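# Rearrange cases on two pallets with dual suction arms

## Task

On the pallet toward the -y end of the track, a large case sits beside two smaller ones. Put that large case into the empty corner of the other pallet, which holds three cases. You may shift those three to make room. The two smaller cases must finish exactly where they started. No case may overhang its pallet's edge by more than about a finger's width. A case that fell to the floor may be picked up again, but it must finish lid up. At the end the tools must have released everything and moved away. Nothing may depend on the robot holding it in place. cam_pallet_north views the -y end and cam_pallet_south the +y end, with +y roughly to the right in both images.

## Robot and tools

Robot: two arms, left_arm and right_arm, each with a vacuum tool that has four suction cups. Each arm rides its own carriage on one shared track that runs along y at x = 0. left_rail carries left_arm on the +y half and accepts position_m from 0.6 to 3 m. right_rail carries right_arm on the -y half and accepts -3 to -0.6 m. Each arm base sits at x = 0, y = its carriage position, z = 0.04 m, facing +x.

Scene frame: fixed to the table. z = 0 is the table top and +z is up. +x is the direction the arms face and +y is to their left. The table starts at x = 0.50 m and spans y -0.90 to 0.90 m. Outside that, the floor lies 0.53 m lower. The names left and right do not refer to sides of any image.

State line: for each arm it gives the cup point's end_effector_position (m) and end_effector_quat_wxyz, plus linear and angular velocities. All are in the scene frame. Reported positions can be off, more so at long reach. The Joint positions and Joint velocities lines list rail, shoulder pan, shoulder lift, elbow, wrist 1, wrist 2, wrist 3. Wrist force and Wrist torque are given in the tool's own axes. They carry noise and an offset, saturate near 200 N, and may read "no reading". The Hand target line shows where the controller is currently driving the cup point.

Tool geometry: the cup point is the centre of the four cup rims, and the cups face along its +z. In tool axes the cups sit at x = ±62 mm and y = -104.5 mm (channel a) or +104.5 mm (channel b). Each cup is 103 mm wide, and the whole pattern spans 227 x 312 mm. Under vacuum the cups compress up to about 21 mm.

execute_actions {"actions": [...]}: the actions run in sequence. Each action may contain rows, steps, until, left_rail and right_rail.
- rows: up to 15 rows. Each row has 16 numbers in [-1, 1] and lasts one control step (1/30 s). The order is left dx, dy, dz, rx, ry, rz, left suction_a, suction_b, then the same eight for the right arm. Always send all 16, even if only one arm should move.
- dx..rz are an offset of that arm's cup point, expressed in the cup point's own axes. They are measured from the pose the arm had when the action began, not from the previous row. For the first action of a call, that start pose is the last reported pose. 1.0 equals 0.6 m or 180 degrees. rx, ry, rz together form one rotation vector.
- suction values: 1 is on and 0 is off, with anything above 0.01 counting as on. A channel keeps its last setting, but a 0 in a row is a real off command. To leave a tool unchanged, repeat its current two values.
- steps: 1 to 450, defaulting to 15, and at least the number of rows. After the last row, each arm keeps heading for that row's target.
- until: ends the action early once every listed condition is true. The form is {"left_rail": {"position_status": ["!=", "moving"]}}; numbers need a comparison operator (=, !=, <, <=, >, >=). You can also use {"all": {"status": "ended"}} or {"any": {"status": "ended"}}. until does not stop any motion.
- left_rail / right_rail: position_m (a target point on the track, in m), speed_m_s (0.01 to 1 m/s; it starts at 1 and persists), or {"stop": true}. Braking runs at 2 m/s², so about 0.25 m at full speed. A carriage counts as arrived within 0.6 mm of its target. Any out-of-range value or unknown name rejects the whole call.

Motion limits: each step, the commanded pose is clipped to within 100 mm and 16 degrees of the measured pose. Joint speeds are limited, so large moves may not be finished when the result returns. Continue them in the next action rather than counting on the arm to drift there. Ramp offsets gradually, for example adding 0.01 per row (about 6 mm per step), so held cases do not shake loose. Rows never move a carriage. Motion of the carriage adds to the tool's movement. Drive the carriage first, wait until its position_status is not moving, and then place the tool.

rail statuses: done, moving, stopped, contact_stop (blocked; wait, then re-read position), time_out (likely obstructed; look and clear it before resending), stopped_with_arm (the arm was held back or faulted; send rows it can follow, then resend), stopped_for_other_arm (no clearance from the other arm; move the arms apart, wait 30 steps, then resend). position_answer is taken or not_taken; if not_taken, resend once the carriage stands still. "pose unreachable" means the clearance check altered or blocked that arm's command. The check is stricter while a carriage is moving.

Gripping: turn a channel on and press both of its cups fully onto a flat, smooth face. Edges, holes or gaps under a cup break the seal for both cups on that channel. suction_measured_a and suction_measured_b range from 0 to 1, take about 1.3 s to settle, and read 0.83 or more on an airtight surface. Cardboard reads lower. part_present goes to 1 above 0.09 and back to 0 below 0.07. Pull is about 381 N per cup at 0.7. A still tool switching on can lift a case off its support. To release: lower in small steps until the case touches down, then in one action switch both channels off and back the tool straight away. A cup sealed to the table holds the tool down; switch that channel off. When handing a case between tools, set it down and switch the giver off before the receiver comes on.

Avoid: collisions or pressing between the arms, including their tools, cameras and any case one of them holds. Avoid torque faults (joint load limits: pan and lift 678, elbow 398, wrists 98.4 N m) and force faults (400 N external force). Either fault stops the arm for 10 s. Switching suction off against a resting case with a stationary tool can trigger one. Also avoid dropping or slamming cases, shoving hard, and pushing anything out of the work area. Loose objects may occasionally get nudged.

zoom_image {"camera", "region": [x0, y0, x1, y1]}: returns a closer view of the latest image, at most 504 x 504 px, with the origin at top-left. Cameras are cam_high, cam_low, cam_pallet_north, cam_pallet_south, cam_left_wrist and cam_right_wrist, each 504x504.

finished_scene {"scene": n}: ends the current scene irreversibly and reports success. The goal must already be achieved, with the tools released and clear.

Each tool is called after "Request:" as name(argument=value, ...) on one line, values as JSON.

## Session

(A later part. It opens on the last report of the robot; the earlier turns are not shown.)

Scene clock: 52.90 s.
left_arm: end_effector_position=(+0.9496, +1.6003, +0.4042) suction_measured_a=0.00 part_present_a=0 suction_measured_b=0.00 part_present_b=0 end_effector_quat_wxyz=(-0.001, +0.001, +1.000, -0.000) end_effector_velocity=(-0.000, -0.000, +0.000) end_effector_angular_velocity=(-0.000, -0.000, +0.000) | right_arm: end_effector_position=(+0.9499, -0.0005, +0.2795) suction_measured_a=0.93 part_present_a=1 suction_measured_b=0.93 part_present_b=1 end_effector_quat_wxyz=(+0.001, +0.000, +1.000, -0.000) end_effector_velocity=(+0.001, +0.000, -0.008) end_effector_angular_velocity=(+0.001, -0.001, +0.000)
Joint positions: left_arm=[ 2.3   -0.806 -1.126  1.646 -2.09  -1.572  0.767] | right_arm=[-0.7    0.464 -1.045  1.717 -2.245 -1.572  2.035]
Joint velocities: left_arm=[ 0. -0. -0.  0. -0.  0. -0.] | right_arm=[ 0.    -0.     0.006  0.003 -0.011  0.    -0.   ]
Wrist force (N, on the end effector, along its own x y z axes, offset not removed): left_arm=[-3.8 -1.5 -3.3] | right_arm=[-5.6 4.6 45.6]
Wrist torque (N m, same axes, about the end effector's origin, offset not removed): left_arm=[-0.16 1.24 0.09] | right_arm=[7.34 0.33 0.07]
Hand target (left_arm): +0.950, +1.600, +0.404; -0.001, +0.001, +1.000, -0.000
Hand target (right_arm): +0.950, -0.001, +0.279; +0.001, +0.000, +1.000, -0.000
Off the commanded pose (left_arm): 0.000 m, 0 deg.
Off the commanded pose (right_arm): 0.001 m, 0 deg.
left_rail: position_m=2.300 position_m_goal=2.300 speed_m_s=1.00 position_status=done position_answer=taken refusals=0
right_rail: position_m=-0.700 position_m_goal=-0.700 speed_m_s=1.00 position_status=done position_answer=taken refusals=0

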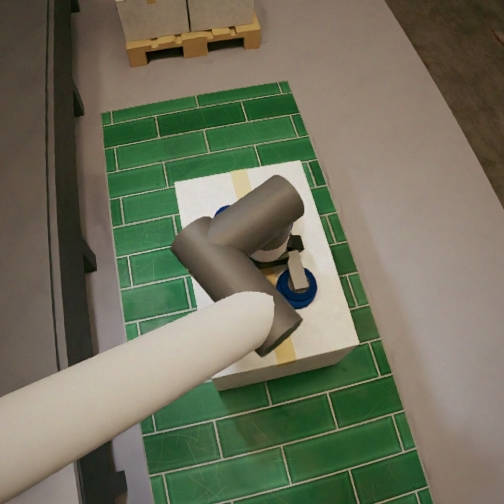

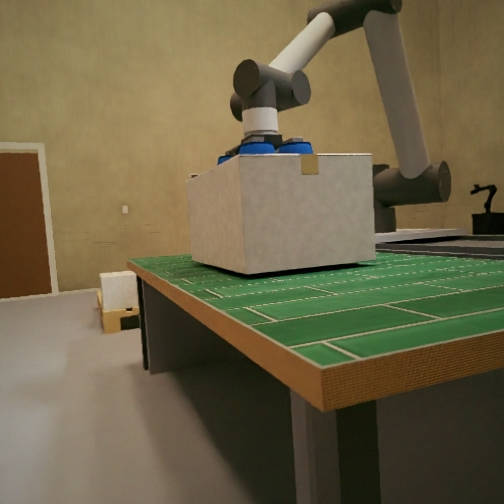

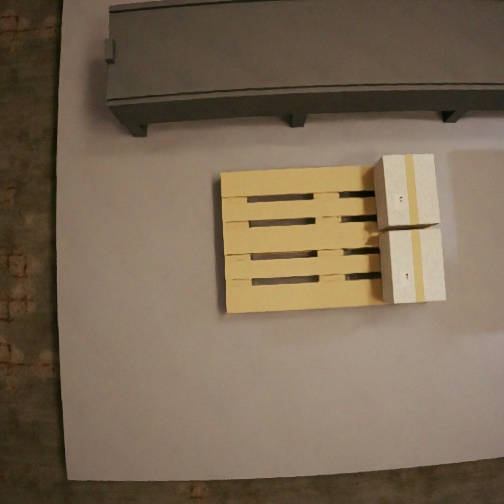

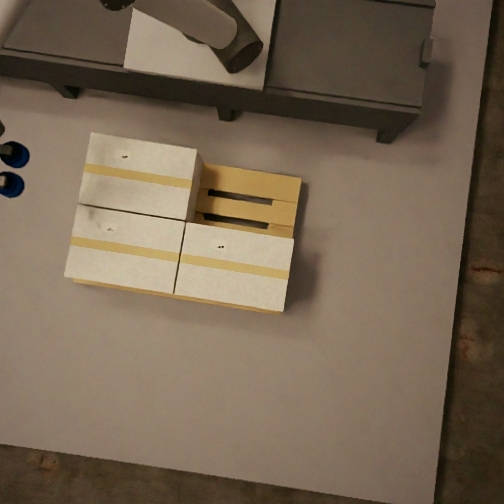

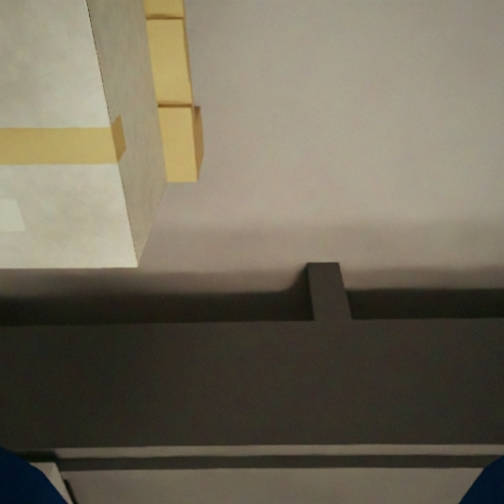

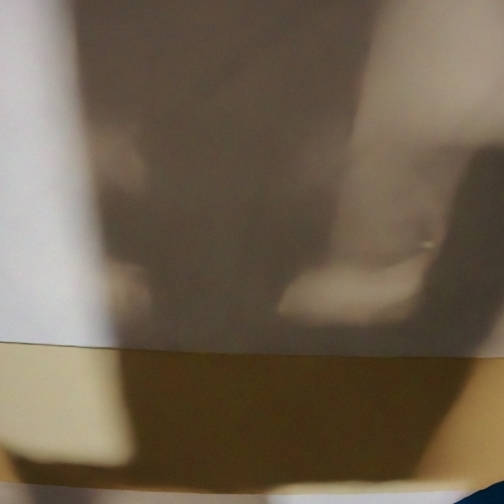

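Request:
execute_actions(actions=[{"rows": [[0,0,0,0,0,0,0,0, 0,0,0.002,0,0,0,1,1],[0,0,0,0,0,0,0,0, 0,0,0.004,0,0,0,1,1],[0,0,0,0,0,0,0,0, 0,0,0.006,0,0,0,1,1],[0,0,0,0,0,0,0,0, 0,0,0.0083,0,0,0,1,1]], "steps": 12}])

Request:
zoom_image(camera="cam_low", region=[160, 200, 400, 310])

Scene clock: 53.73 s.
left_arm: end_effector_position=(+0.9496, +1.6003, +0.4042) suction_measured_a=0.00 part_present_a=0 suction_measured_b=0.00 part_present_b=0 end_effector_quat_wxyz=(-0.001, +0.001, +1.000, -0.000) end_effector_velocity=(-0.000, +0.000, +0.000) end_effector_angular_velocity=(-0.000, -0.000, +0.000) | right_arm: end_effector_position=(+0.9499, -0.0005, +0.2748) suction_measured_a=0.93 part_present_a=1 suction_measured_b=0.93 part_present_b=1 end_effector_quat_wxyz=(+0.001, +0.000, +1.000, -0.000) end_effector_velocity=(+0.000, +0.000, -0.002) end_effector_angular_velocity=(+0.000, -0.000, +0.000)
Joint positions: left_arm=[ 2.3   -0.806 -1.126  1.646 -2.09  -1.572  0.767] | right_arm=[-0.7    0.464 -1.041  1.72  -2.251 -1.572  2.035]
Joint velocities: left_arm=[ 0. -0. -0.  0. -0.  0. -0.] | right_arm=[ 0.    -0.     0.002  0.001 -0.003  0.    -0.   ]
Wrist force (N, on the end effector, along its own x y z axes, offset not removed): left_arm=[-5.3 -1.8 -0.3] | right_arm=[-4.6 1.2 35.7]
Wrist torque (N m, same axes, about the end effector's origin, offset not removed): left_arm=[-0.32 1.43 0.15] | right_arm=[6.80 0.41 0.14]
Hand target (left_arm): +0.950, +1.600, +0.404; -0.001, +0.001, +1.000, -0.000
Hand target (right_arm): +0.950, -0.001, +0.275; +0.001, +0.000, +1.000, -0.000
Off the commanded pose (left_arm): 0.000 m, 0 deg.
Off the commanded pose (right_arm): 0.000 m, 0 deg.
left_rail: position_m=2.300 position_m_goal=2.300 speed_m_s=1.00 position_status=done position_answer=taken refusals=0
right_rail: position_m=-0.700 position_m_goal=-0.700 speed_m_s=1.00 position_status=done position_answer=taken refusals=0

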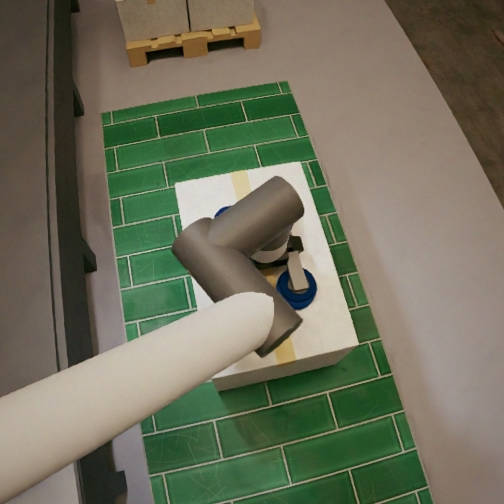

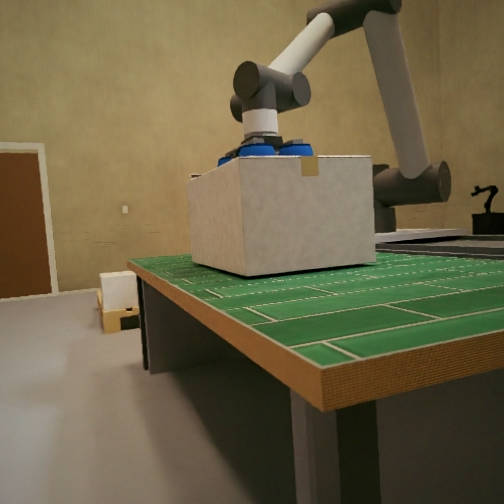

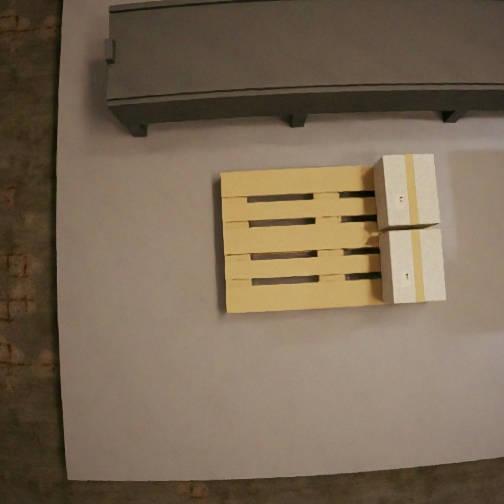

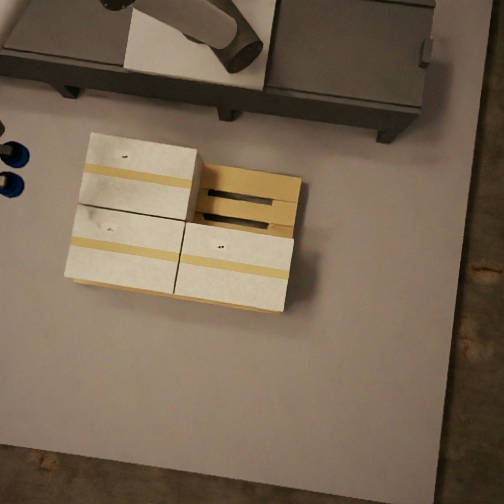

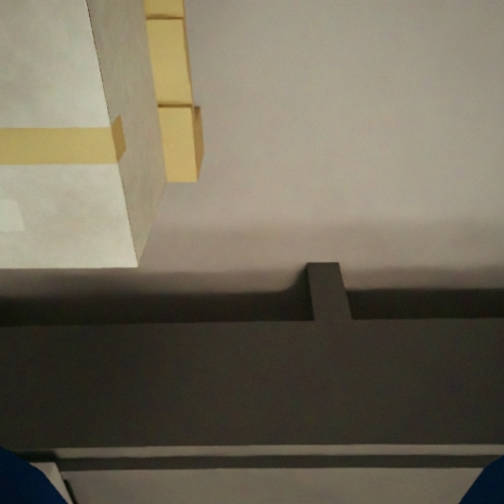

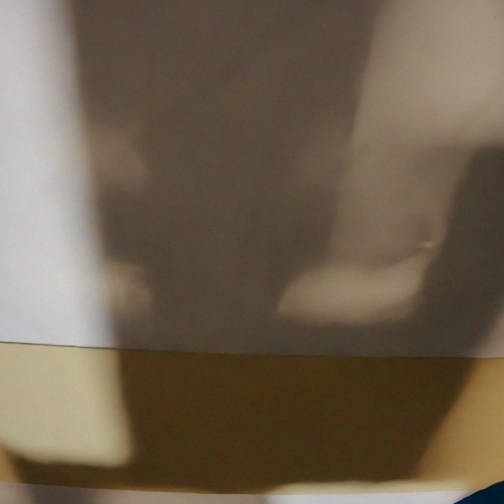

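Region (160, 200, 400, 310) of cam_low's 504x504 image, scaled by 2.100, with more detail than that image has; it fills the top 231 rows of this view, and the rest is white.

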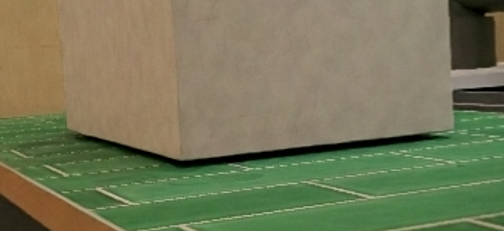

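Request:
execute_actions(actions=[{"rows": [[0,0,0,0,0,0,0,0, 0,0,0.002,0,0,0,1,1],[0,0,0,0,0,0,0,0, 0,0,0.004,0,0,0,1,1],[0,0,0,0,0,0,0,0, 0,0,0.005,0,0,0,1,1]], "steps": 11}])

Request:
zoom_image(camera="cam_low", region=[160, 200, 400, 310])

Scene clock: 54.30 s.
left_arm: end_effector_position=(+0.9496, +1.6003, +0.4042) suction_measured_a=0.00 part_present_a=0 suction_measured_b=0.00 part_present_b=0 end_effector_quat_wxyz=(-0.001, +0.001, +1.000, -0.000) end_effector_velocity=(+0.000, +0.000, -0.000) end_effector_angular_velocity=(+0.000, +0.000, +0.000) | right_arm: end_effector_position=(+0.9499, -0.0005, +0.2719) suction_measured_a=0.93 part_present_a=1 suction_measured_b=0.93 part_present_b=1 end_effector_quat_wxyz=(+0.001, +0.000, +1.000, -0.000) end_effector_velocity=(+0.000, +0.000, -0.001) end_effector_angular_velocity=(+0.000, -0.000, +0.000)
Joint positions: left_arm=[ 2.3   -0.806 -1.126  1.646 -2.09  -1.572  0.767] | right_arm=[-0.7    0.464 -1.039  1.721 -2.254 -1.572  2.035]
Joint velocities: left_arm=[ 0.  0.  0. -0.  0. -0.  0.] | right_arm=[ 0.    -0.     0.001  0.001 -0.002 -0.    -0.   ]
Wrist force (N, on the end effector, along its own x y z axes, offset not removed): left_arm=[-5.3 0.6 -2.0] | right_arm=[-1.3 -3.6 29.0]
Wrist torque (N m, same axes, about the end effector's origin, offset not removed): left_arm=[0.04 1.46 0.11] | right_arm=[6.10 0.13 0.17]
Hand target (left_arm): +0.950, +1.600, +0.404; -0.001, +0.001, +1.000, -0.000
Hand target (right_arm): +0.950, -0.001, +0.272; +0.001, +0.000, +1.000, -0.000
Off the commanded pose (left_arm): 0.000 m, 0 deg.
Off the commanded pose (right_arm): 0.000 m, 0 deg.
left_rail: position_m=2.300 position_m_goal=2.300 speed_m_s=1.00 position_status=done position_answer=taken refusals=0
right_rail: position_m=-0.700 position_m_goal=-0.700 speed_m_s=1.00 position_status=done position_answer=taken refusals=0

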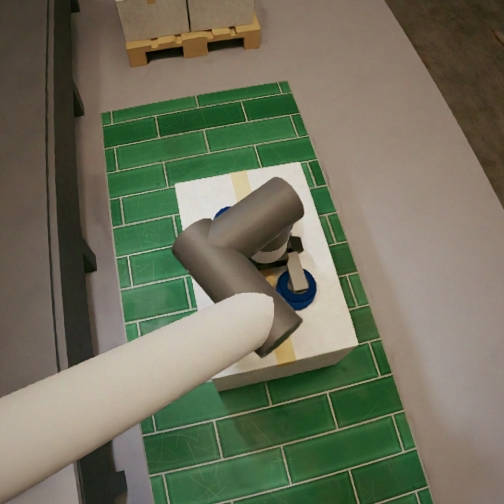

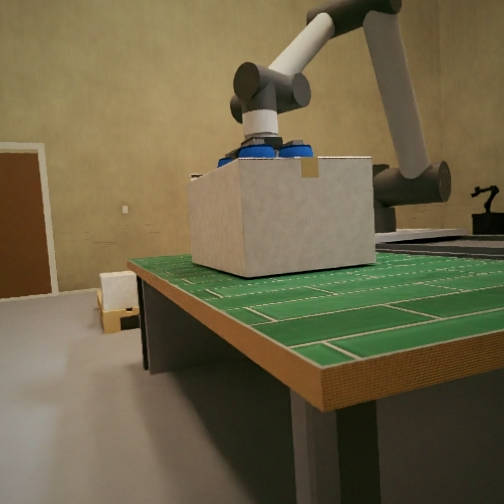

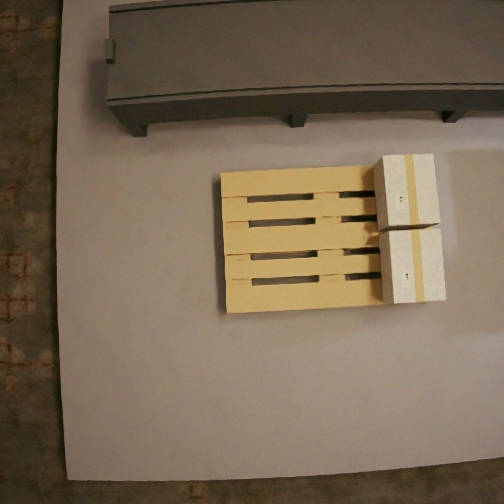

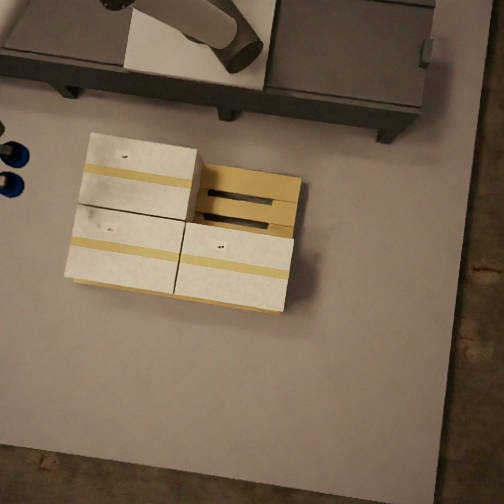

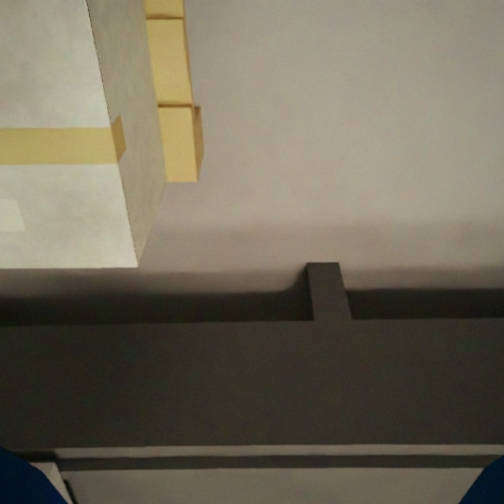

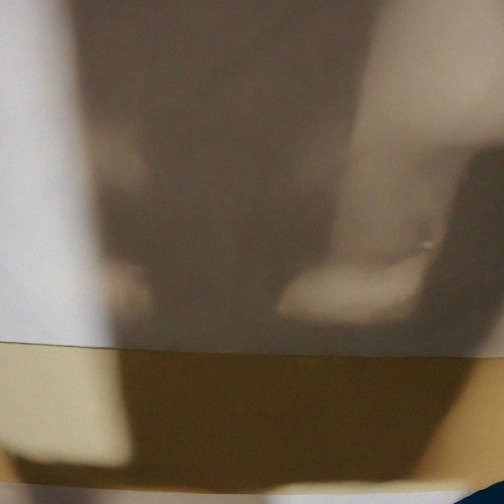

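Region (160, 200, 400, 310) of cam_low's 504x504 image, scaled by 2.100, with more detail than that image has; it fills the top 231 rows of this view, and the rest is white.

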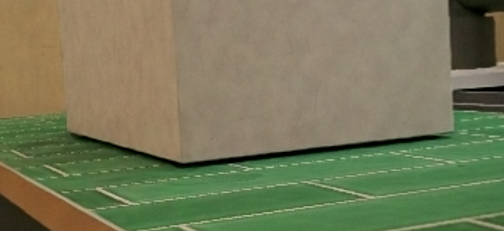

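Request:
execute_actions(actions=[{"rows": [[0,0,0,0,0,0,0,0, 0,0,0.0017,0,0,0,1,1],[0,0,0,0,0,0,0,0, 0,0,0.0033,0,0,0,1,1]], "steps": 10}])

Scene clock: 54.93 s.
left_arm: end_effector_position=(+0.9496, +1.6003, +0.4042) suction_measured_a=0.00 part_present_a=0 suction_measured_b=0.00 part_present_b=0 end_effector_quat_wxyz=(-0.001, +0.001, +1.000, -0.000) end_effector_velocity=(+0.000, -0.000, -0.000) end_effector_angular_velocity=(+0.000, +0.000, -0.000) | right_arm: end_effector_position=(+0.9499, -0.0005, +0.2700) suction_measured_a=0.93 part_present_a=1 suction_measured_b=0.93 part_present_b=1 end_effector_quat_wxyz=(+0.001, +0.000, +1.000, -0.000) end_effector_velocity=(+0.000, +0.000, -0.001) end_effector_angular_velocity=(+0.000, -0.000, +0.000)
Joint positions: left_arm=[ 2.3   -0.806 -1.126  1.646 -2.09  -1.572  0.767] | right_arm=[-0.7    0.464 -1.038  1.722 -2.256 -1.572  2.035]
Joint velocities: left_arm=[ 0. -0.  0. -0.  0. -0.  0.] | right_arm=[ 0.    -0.     0.001  0.001 -0.002  0.    -0.   ]
Wrist force (N, on the end effector, along its own x y z axes, offset not removed): left_arm=[-5.5 -3.3 -4.8] | right_arm=[0.3 3.0 37.5]
Wrist torque (N m, same axes, about the end effector's origin, offset not removed): left_arm=[-0.45 1.59 0.14] | right_arm=[7.07 -0.44 -0.03]
Hand target (left_arm): +0.950, +1.600, +0.404; -0.001, +0.001, +1.000, -0.000
Hand target (right_arm): +0.950, -0.001, +0.270; +0.001, +0.000, +1.000, -0.000
Off the commanded pose (left_arm): 0.000 m, 0 deg.
Off the commanded pose (right_arm): 0.000 m, 0 deg.
left_rail: position_m=2.300 position_m_goal=2.300 speed_m_s=1.00 position_status=done position_answer=taken refusals=0
right_rail: position_m=-0.700 position_m_goal=-0.700 speed_m_s=1.00 position_status=done position_answer=taken refusals=0

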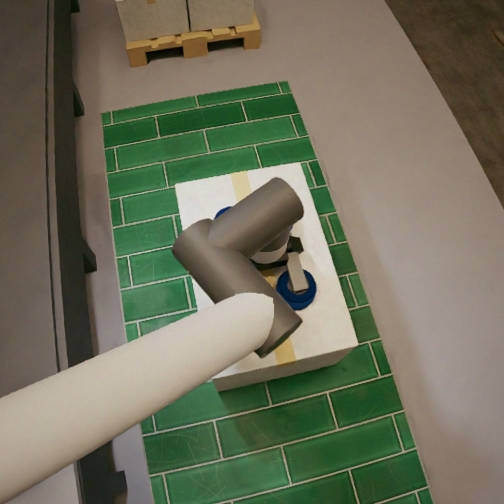

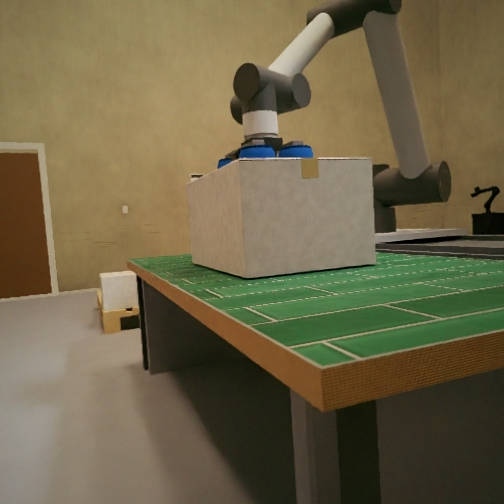

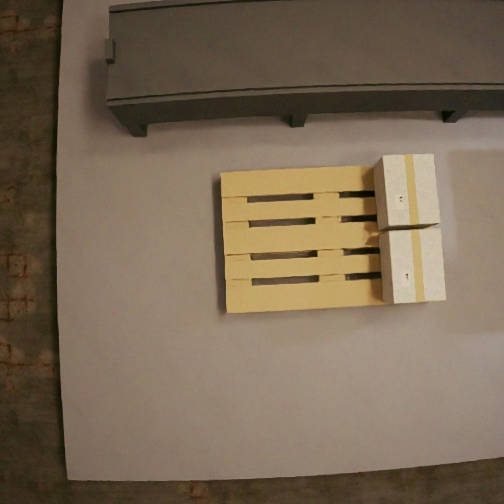

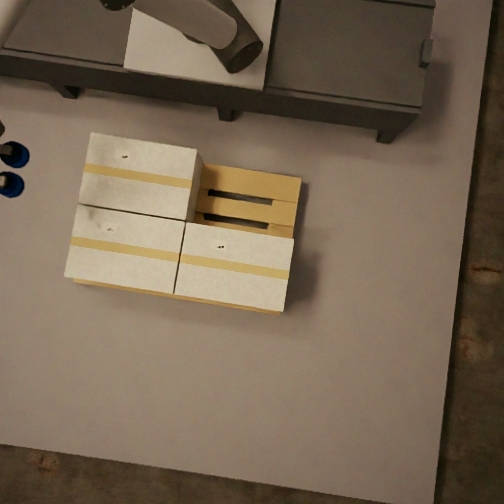

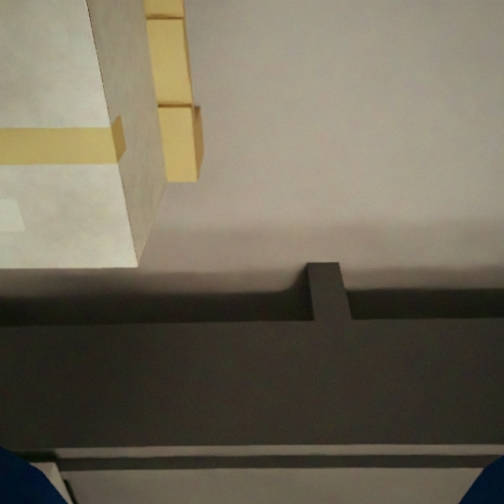

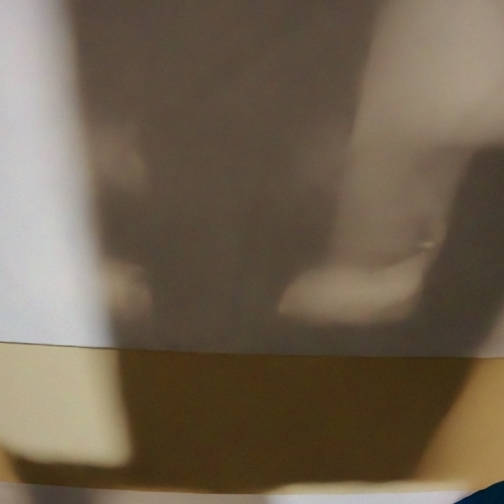

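Request:
zoom_image(camera="cam_low", region=[220, 240, 320, 300])

Region (220, 240, 320, 300) of cam_low's 504x504 image, scaled by 5.040, with more detail than that image has; it fills the top 302 rows of this view, and the rest is white.

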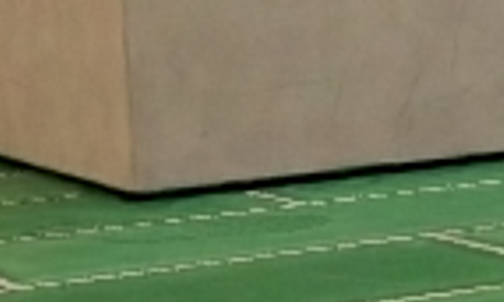

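Request:
execute_actions(actions=[{"rows": [[0,0,0,0,0,0,0,0, 0,0,0.0017,0,0,0,1,1],[0,0,0,0,0,0,0,0, 0,0,0.0033,0,0,0,1,1]], "steps": 10}])

Scene clock: 57.57 s.
left_arm: end_effector_position=(+0.9496, +1.6003, +0.4042) suction_measured_a=0.00 part_present_a=0 suction_measured_b=0.00 part_present_b=0 end_effector_quat_wxyz=(-0.001, +0.001, +1.000, -0.000) end_effector_velocity=(-0.000, +0.000, +0.000) end_effector_angular_velocity=(-0.000, -0.000, +0.000) | right_arm: end_effector_position=(+0.9499, -0.0005, +0.2681) suction_measured_a=0.93 part_present_a=1 suction_measured_b=0.93 part_present_b=1 end_effector_quat_wxyz=(+0.001, +0.000, +1.000, -0.000) end_effector_velocity=(+0.000, +0.000, -0.001) end_effector_angular_velocity=(+0.000, -0.000, -0.000)
Joint positions: left_arm=[ 2.3   -0.806 -1.126  1.646 -2.09  -1.572  0.767] | right_arm=[-0.7    0.464 -1.036  1.723 -2.259 -1.572  2.035]
Joint velocities: left_arm=[ 0. -0. -0.  0. -0.  0. -0.] | right_arm=[ 0.    -0.     0.001  0.001 -0.002 -0.     0.   ]
Wrist force (N, on the end effector, along its own x y z axes, offset not removed): left_arm=[-7.4 -2.6 -3.4] | right_arm=[-5.6 -2.9 39.4]
Wrist torque (N m, same axes, about the end effector's origin, offset not removed): left_arm=[-0.43 1.83 0.23] | right_arm=[6.24 0.67 0.09]
Hand target (left_arm): +0.950, +1.600, +0.404; -0.001, +0.001, +1.000, -0.000
Hand target (right_arm): +0.950, -0.001, +0.268; +0.001, +0.000, +1.000, -0.000
Off the commanded pose (left_arm): 0.000 m, 0 deg.
Off the commanded pose (right_arm): 0.000 m, 0 deg.
left_rail: position_m=2.300 position_m_goal=2.300 speed_m_s=1.00 position_status=done position_answer=taken refusals=0
right_rail: position_m=-0.700 position_m_goal=-0.700 speed_m_s=1.00 position_status=done position_answer=taken refusals=0

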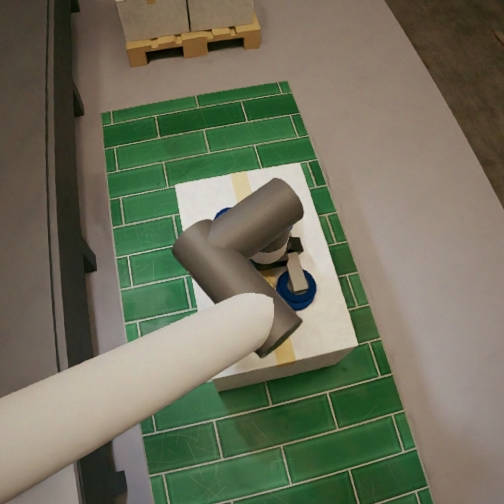

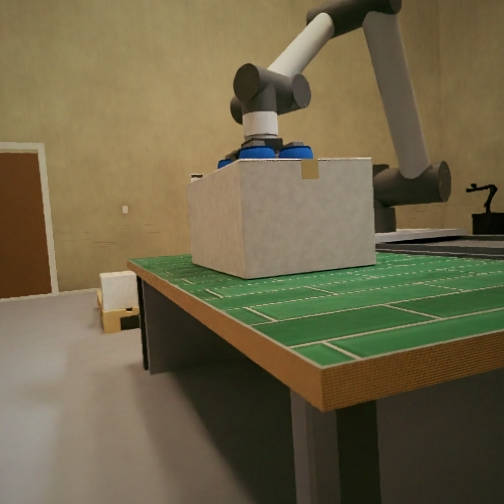

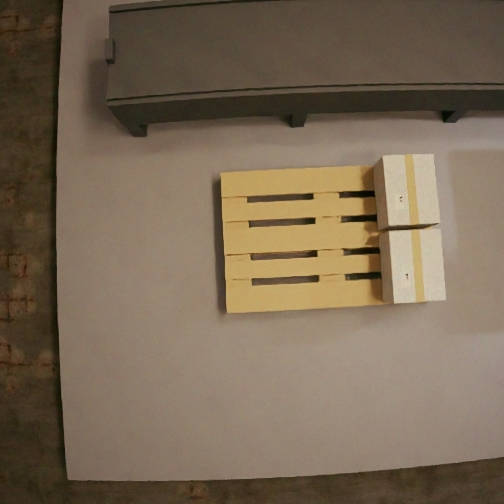

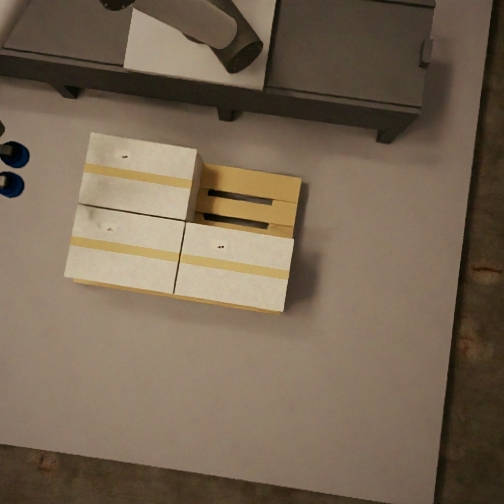

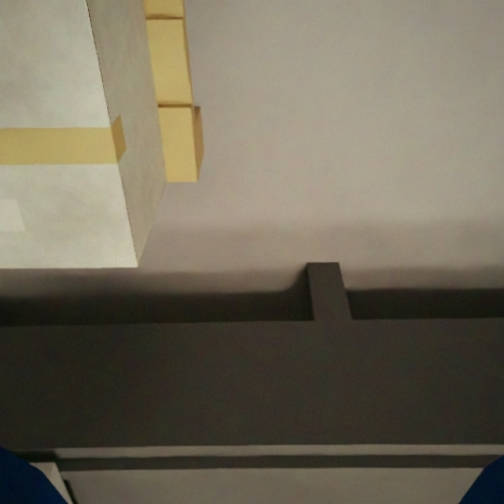

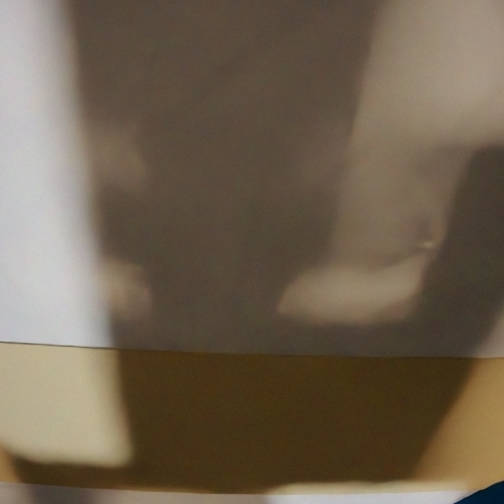

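Request:
zoom_image(camera="cam_low", region=[220, 240, 320, 300])

Region (220, 240, 320, 300) of cam_low's 504x504 image, scaled by 5.040, with more detail than that image has; it fills the top 302 rows of this view, and the rest is white.

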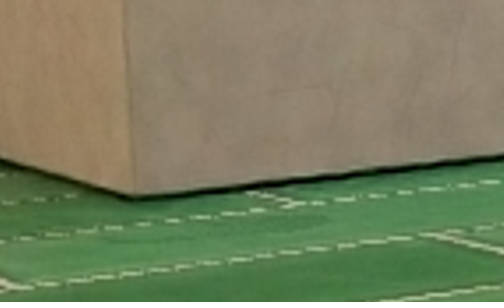

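Request:
execute_actions(actions=[{"rows": [[0,0,0,0,0,0,0,0, 0,0,0.0017,0,0,0,1,1],[0,0,0,0,0,0,0,0, 0,0,0.0033,0,0,0,1,1]], "steps": 9}])

Scene clock: 59.13 s.
left_arm: end_effector_position=(+0.9496, +1.6003, +0.4042) suction_measured_a=0.00 part_present_a=0 suction_measured_b=0.00 part_present_b=0 end_effector_quat_wxyz=(-0.001, +0.001, +1.000, -0.000) end_effector_velocity=(-0.000, -0.000, +0.000) end_effector_angular_velocity=(-0.000, -0.000, -0.000) | right_arm: end_effector_position=(+0.9499, -0.0005, +0.2664) suction_measured_a=0.93 part_present_a=1 suction_measured_b=0.93 part_present_b=1 end_effector_quat_wxyz=(+0.001, +0.000, +1.000, -0.000) end_effector_velocity=(+0.000, +0.000, -0.001) end_effector_angular_velocity=(+0.001, -0.001, +0.000)
Joint positions: left_arm=[ 2.3   -0.806 -1.126  1.646 -2.09  -1.572  0.767] | right_arm=[-0.7    0.464 -1.035  1.724 -2.261 -1.572  2.035]
Joint velocities: left_arm=[ 0. -0. -0. -0. -0.  0.  0.] | right_arm=[ 0.    -0.     0.001  0.001 -0.003  0.001 -0.   ]
Wrist force (N, on the end effector, along its own x y z axes, offset not removed): left_arm=[-5.1 1.9 -3.7] | right_arm=[-0.3 -5.8 33.6]
Wrist torque (N m, same axes, about the end effector's origin, offset not removed): left_arm=[0.21 1.37 0.06] | right_arm=[3.82 -1.14 0.06]
Hand target (left_arm): +0.950, +1.600, +0.404; -0.001, +0.001, +1.000, -0.000
Hand target (right_arm): +0.950, -0.001, +0.266; +0.001, +0.000, +1.000, -0.000
Off the commanded pose (left_arm): 0.000 m, 0 deg.
Off the commanded pose (right_arm): 0.000 m, 0 deg.
left_rail: position_m=2.300 position_m_goal=2.300 speed_m_s=1.00 position_status=done position_answer=taken refusals=0
right_rail: position_m=-0.700 position_m_goal=-0.700 speed_m_s=1.00 position_status=done position_answer=taken refusals=0

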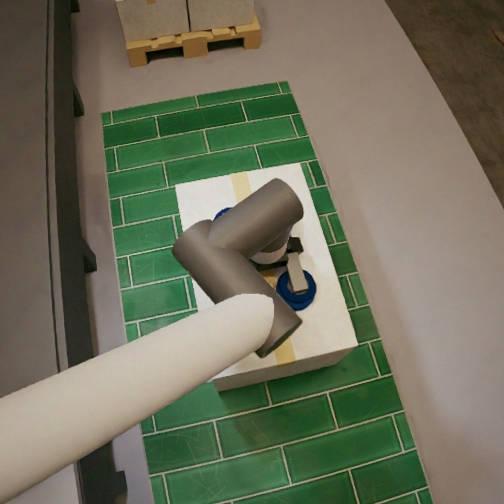

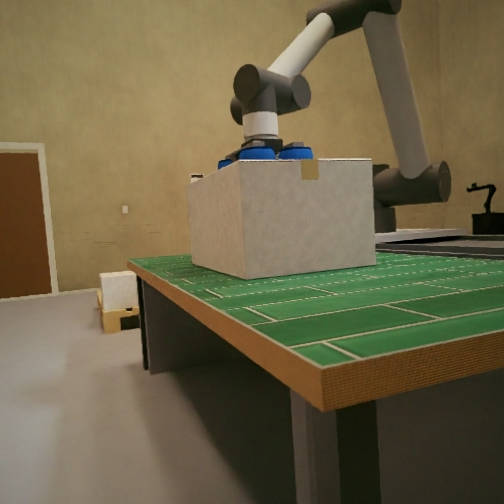

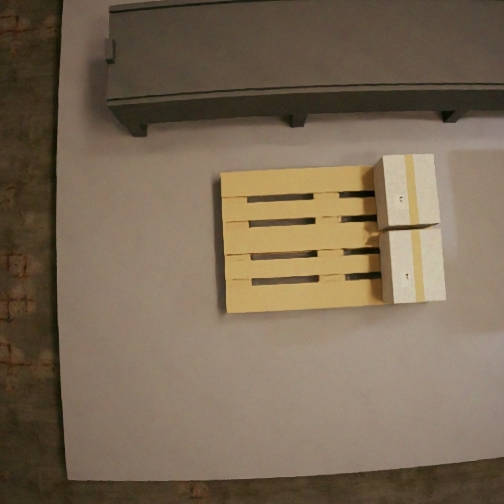

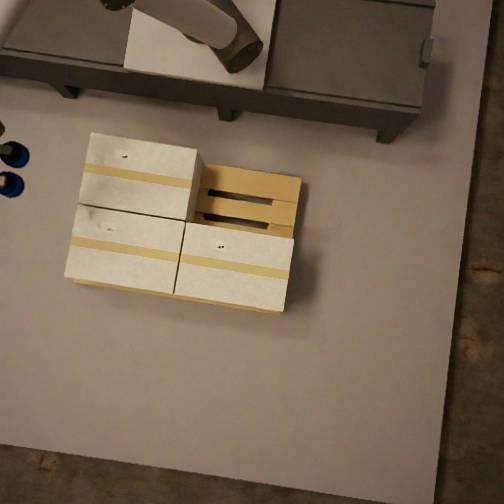

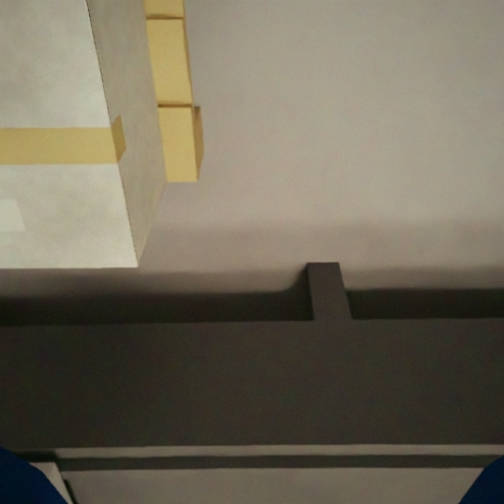

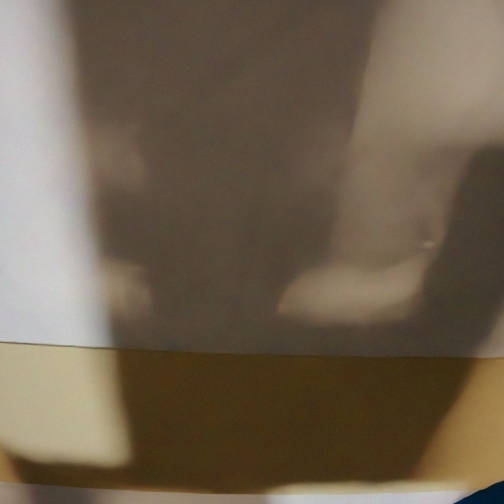

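Request:
execute_actions(actions=[{"rows": [[0,0,0,0,0,0,0,0, 0,0,0.001,0,0,0,1,1],[0,0,0,0,0,0,0,0, 0,0,0.002,0,0,0,1,1]], "steps": 9}])

Scene clock: 59.63 s.
left_arm: end_effector_position=(+0.9496, +1.6003, +0.4042) suction_measured_a=0.00 part_present_a=0 suction_measured_b=0.00 part_present_b=0 end_effector_quat_wxyz=(-0.001, +0.001, +1.000, -0.000) end_effector_velocity=(+0.000, -0.000, -0.000) end_effector_angular_velocity=(+0.000, +0.000, +0.000) | right_arm: end_effector_position=(+0.9501, -0.0004, +0.2656) suction_measured_a=0.93 part_present_a=1 suction_measured_b=0.93 part_present_b=1 end_effector_quat_wxyz=(+0.001, +0.000, +1.000, -0.000) end_effector_velocity=(-0.000, -0.000, -0.001) end_effector_angular_velocity=(-0.000, +0.000, -0.000)
Joint positions: left_arm=[ 2.3   -0.806 -1.126  1.646 -2.09  -1.572  0.767] | right_arm=[-0.7    0.464 -1.034  1.724 -2.262 -1.572  2.035]
Joint velocities: left_arm=[ 0.  0.  0. -0.  0. -0. -0.] | right_arm=[ 0.     0.     0.001  0.    -0.001  0.     0.   ]
Wrist force (N, on the end effector, along its own x y z axes, offset not removed): left_arm=[-6.2 -1.1 0.4] | right_arm=[13.1 -8.0 -7.8]
Wrist torque (N m, same axes, about the end effector's origin, offset not removed): left_arm=[-0.10 1.61 -0.01] | right_arm=[-3.27 -6.17 -1.09]
Hand target (left_arm): +0.950, +1.600, +0.404; -0.001, +0.001, +1.000, -0.000
Hand target (right_arm): +0.950, -0.001, +0.265; +0.001, +0.000, +1.000, -0.000
Off the commanded pose (left_arm): 0.000 m, 0 deg.
Off the commanded pose (right_arm): 0.000 m, 0 deg.
left_rail: position_m=2.300 position_m_goal=2.300 speed_m_s=1.00 position_status=done position_answer=taken refusals=0
right_rail: position_m=-0.700 position_m_goal=-0.700 speed_m_s=1.00 position_status=done position_answer=taken refusals=0

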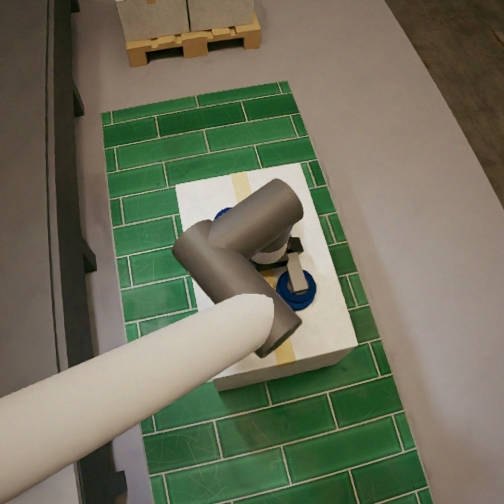

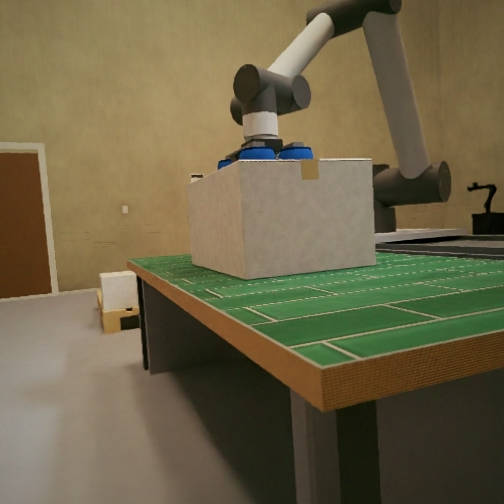

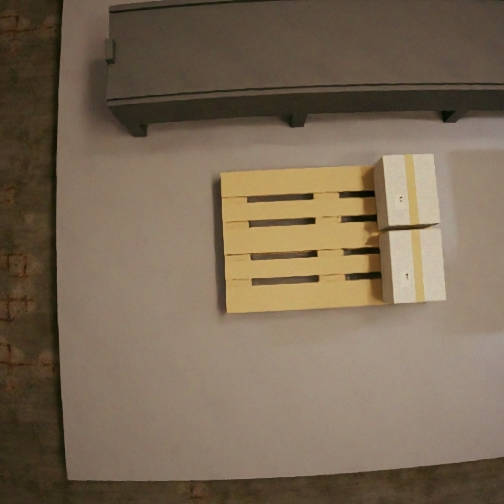

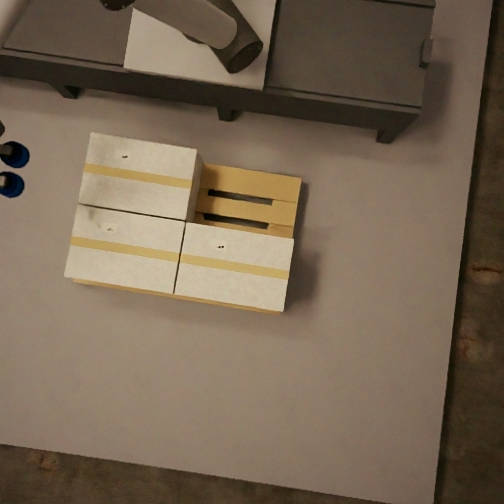

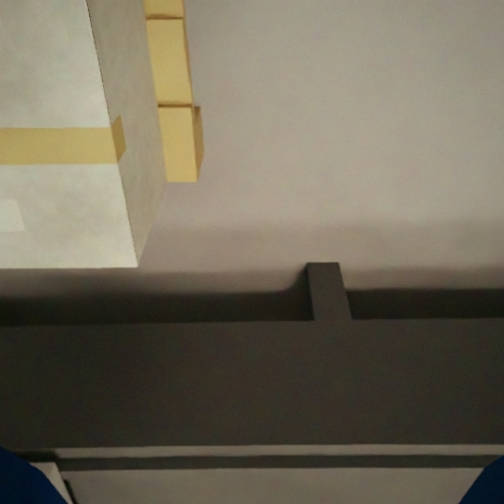

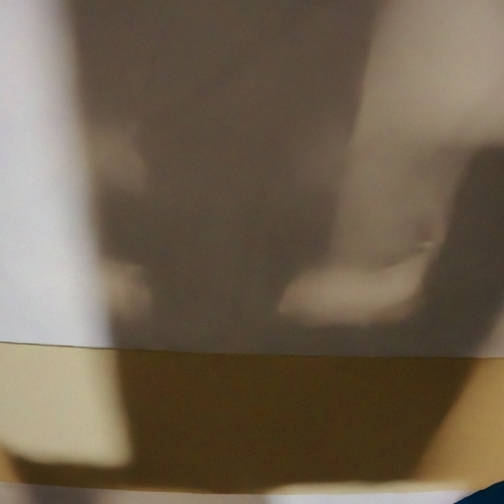

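Request:
execute_actions(actions=[{"rows": [[0,0,0,0,0,0,0,0, 0,0,-0.001,0,0,0,0,0],[0,0,0,0,0,0,0,0, 0,0,-0.002,0,0,0,0,0],[0,0,0,0,0,0,0,0, 0,0,-0.004,0,0,0,0,0],[0,0,0,0,0,0,0,0, 0,0,-0.007,0,0,0,0,0],[0,0,0,0,0,0,0,0, 0,0,-0.011,0,0,0,0,0],[0,0,0,0,0,0,0,0, 0,0,-0.016,0,0,0,0,0],[0,0,0,0,0,0,0,0, 0,0,-0.022,0,0,0,0,0],[0,0,0,0,0,0,0,0, 0,0,-0.029,0,0,0,0,0],[0,0,0,0,0,0,0,0, 0,0,-0.037,0,0,0,0,0],[0,0,0,0,0,0,0,0, 0,0,-0.047,0,0,0,0,0],[0,0,0,0,0,0,0,0, 0,0,-0.059,0,0,0,0,0],[0,0,0,0,0,0,0,0, 0,0,-0.073,0,0,0,0,0],[0,0,0,0,0,0,0,0, 0,0,-0.089,0,0,0,0,0],[0,0,0,0,0,0,0,0, 0,0,-0.107,0,0,0,0,0],[0,0,0,0,0,0,0,0, 0,0,-0.17,0,0,0,0,0]], "steps": 22}])

Scene clock: 62.13 s.
left_arm: end_effector_position=(+0.9496, +1.6003, +0.4042) suction_measured_a=0.00 part_present_a=0 suction_measured_b=0.00 part_present_b=0 end_effector_quat_wxyz=(-0.001, +0.001, +1.000, -0.000) end_effector_velocity=(+0.000, -0.000, -0.000) end_effector_angular_velocity=(+0.000, +0.000, +0.000) | right_arm: end_effector_position=(+0.9498, -0.0005, +0.3606) suction_measured_a=0.00 part_present_a=0 suction_measured_b=0.00 part_present_b=0 end_effector_quat_wxyz=(+0.002, +0.000, +1.000, -0.000) end_effector_velocity=(+0.001, +0.000, +0.076) end_effector_angular_velocity=(-0.004, +0.007, -0.000)
Joint positions: left_arm=[ 2.3   -0.806 -1.126  1.646 -2.09  -1.572  0.767] | right_arm=[-0.7    0.464 -1.1    1.675 -2.148 -1.572  2.035]
Joint velocities: left_arm=[ 0.  0.  0. -0.  0. -0.  0.] | right_arm=[ 0.     0.    -0.046 -0.051  0.105  0.     0.   ]
Wrist force (N, on the end effector, along its own x y z axes, offset not removed): left_arm=[-7.3 -3.5 -3.3] | right_arm=[1.7 5.1 -7.4]
Wrist torque (N m, same axes, about the end effector's origin, offset not removed): left_arm=[-0.57 1.87 -0.02] | right_arm=[0.06 -0.07 -0.04]
Hand target (left_arm): +0.950, +1.600, +0.404; -0.001, +0.001, +1.000, -0.000
Hand target (right_arm): +0.950, -0.000, +0.368; +0.001, +0.000, +1.000, -0.000
Off the commanded pose (left_arm): 0.000 m, 0 deg.
Off the commanded pose (right_arm): 0.007 m, 0 deg.
left_rail: position_m=2.300 position_m_goal=2.300 speed_m_s=1.00 position_status=done position_answer=taken refusals=0
right_rail: position_m=-0.700 position_m_goal=-0.700 speed_m_s=1.00 position_status=done position_answer=taken refusals=0

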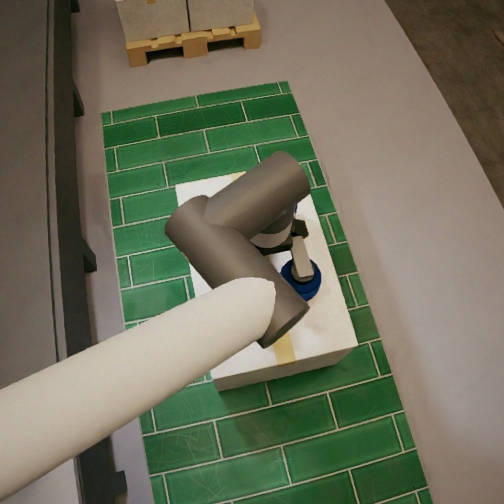

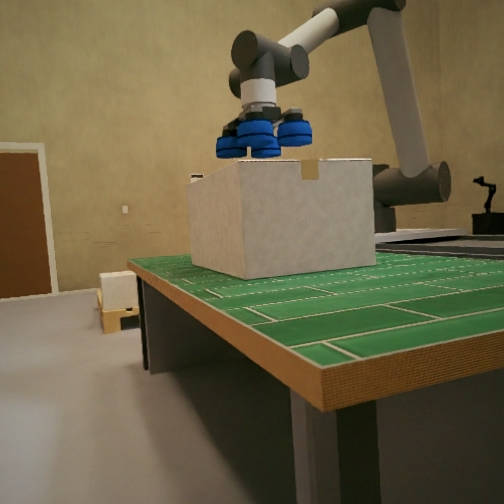

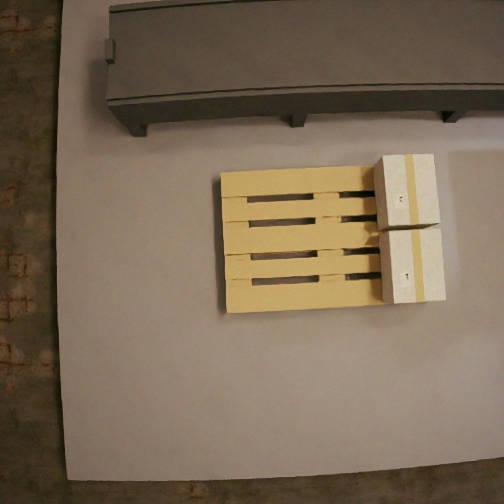

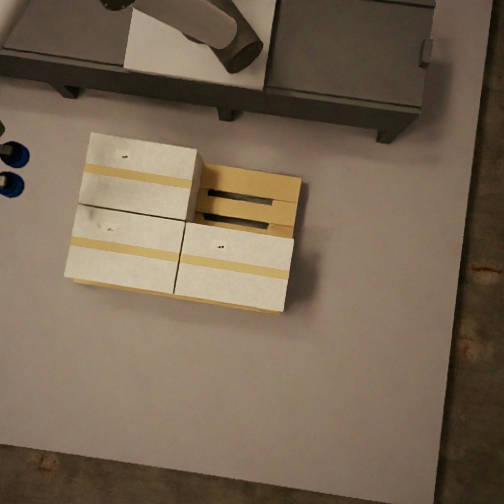

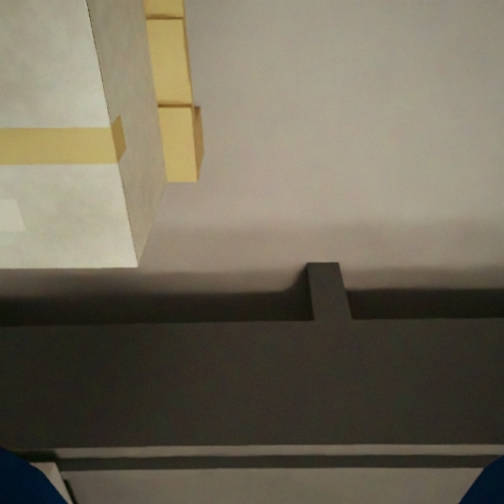

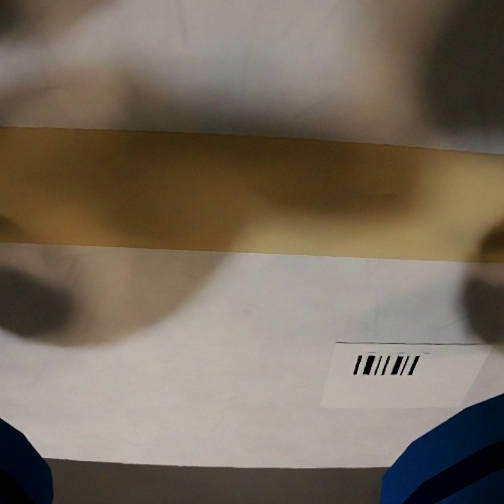

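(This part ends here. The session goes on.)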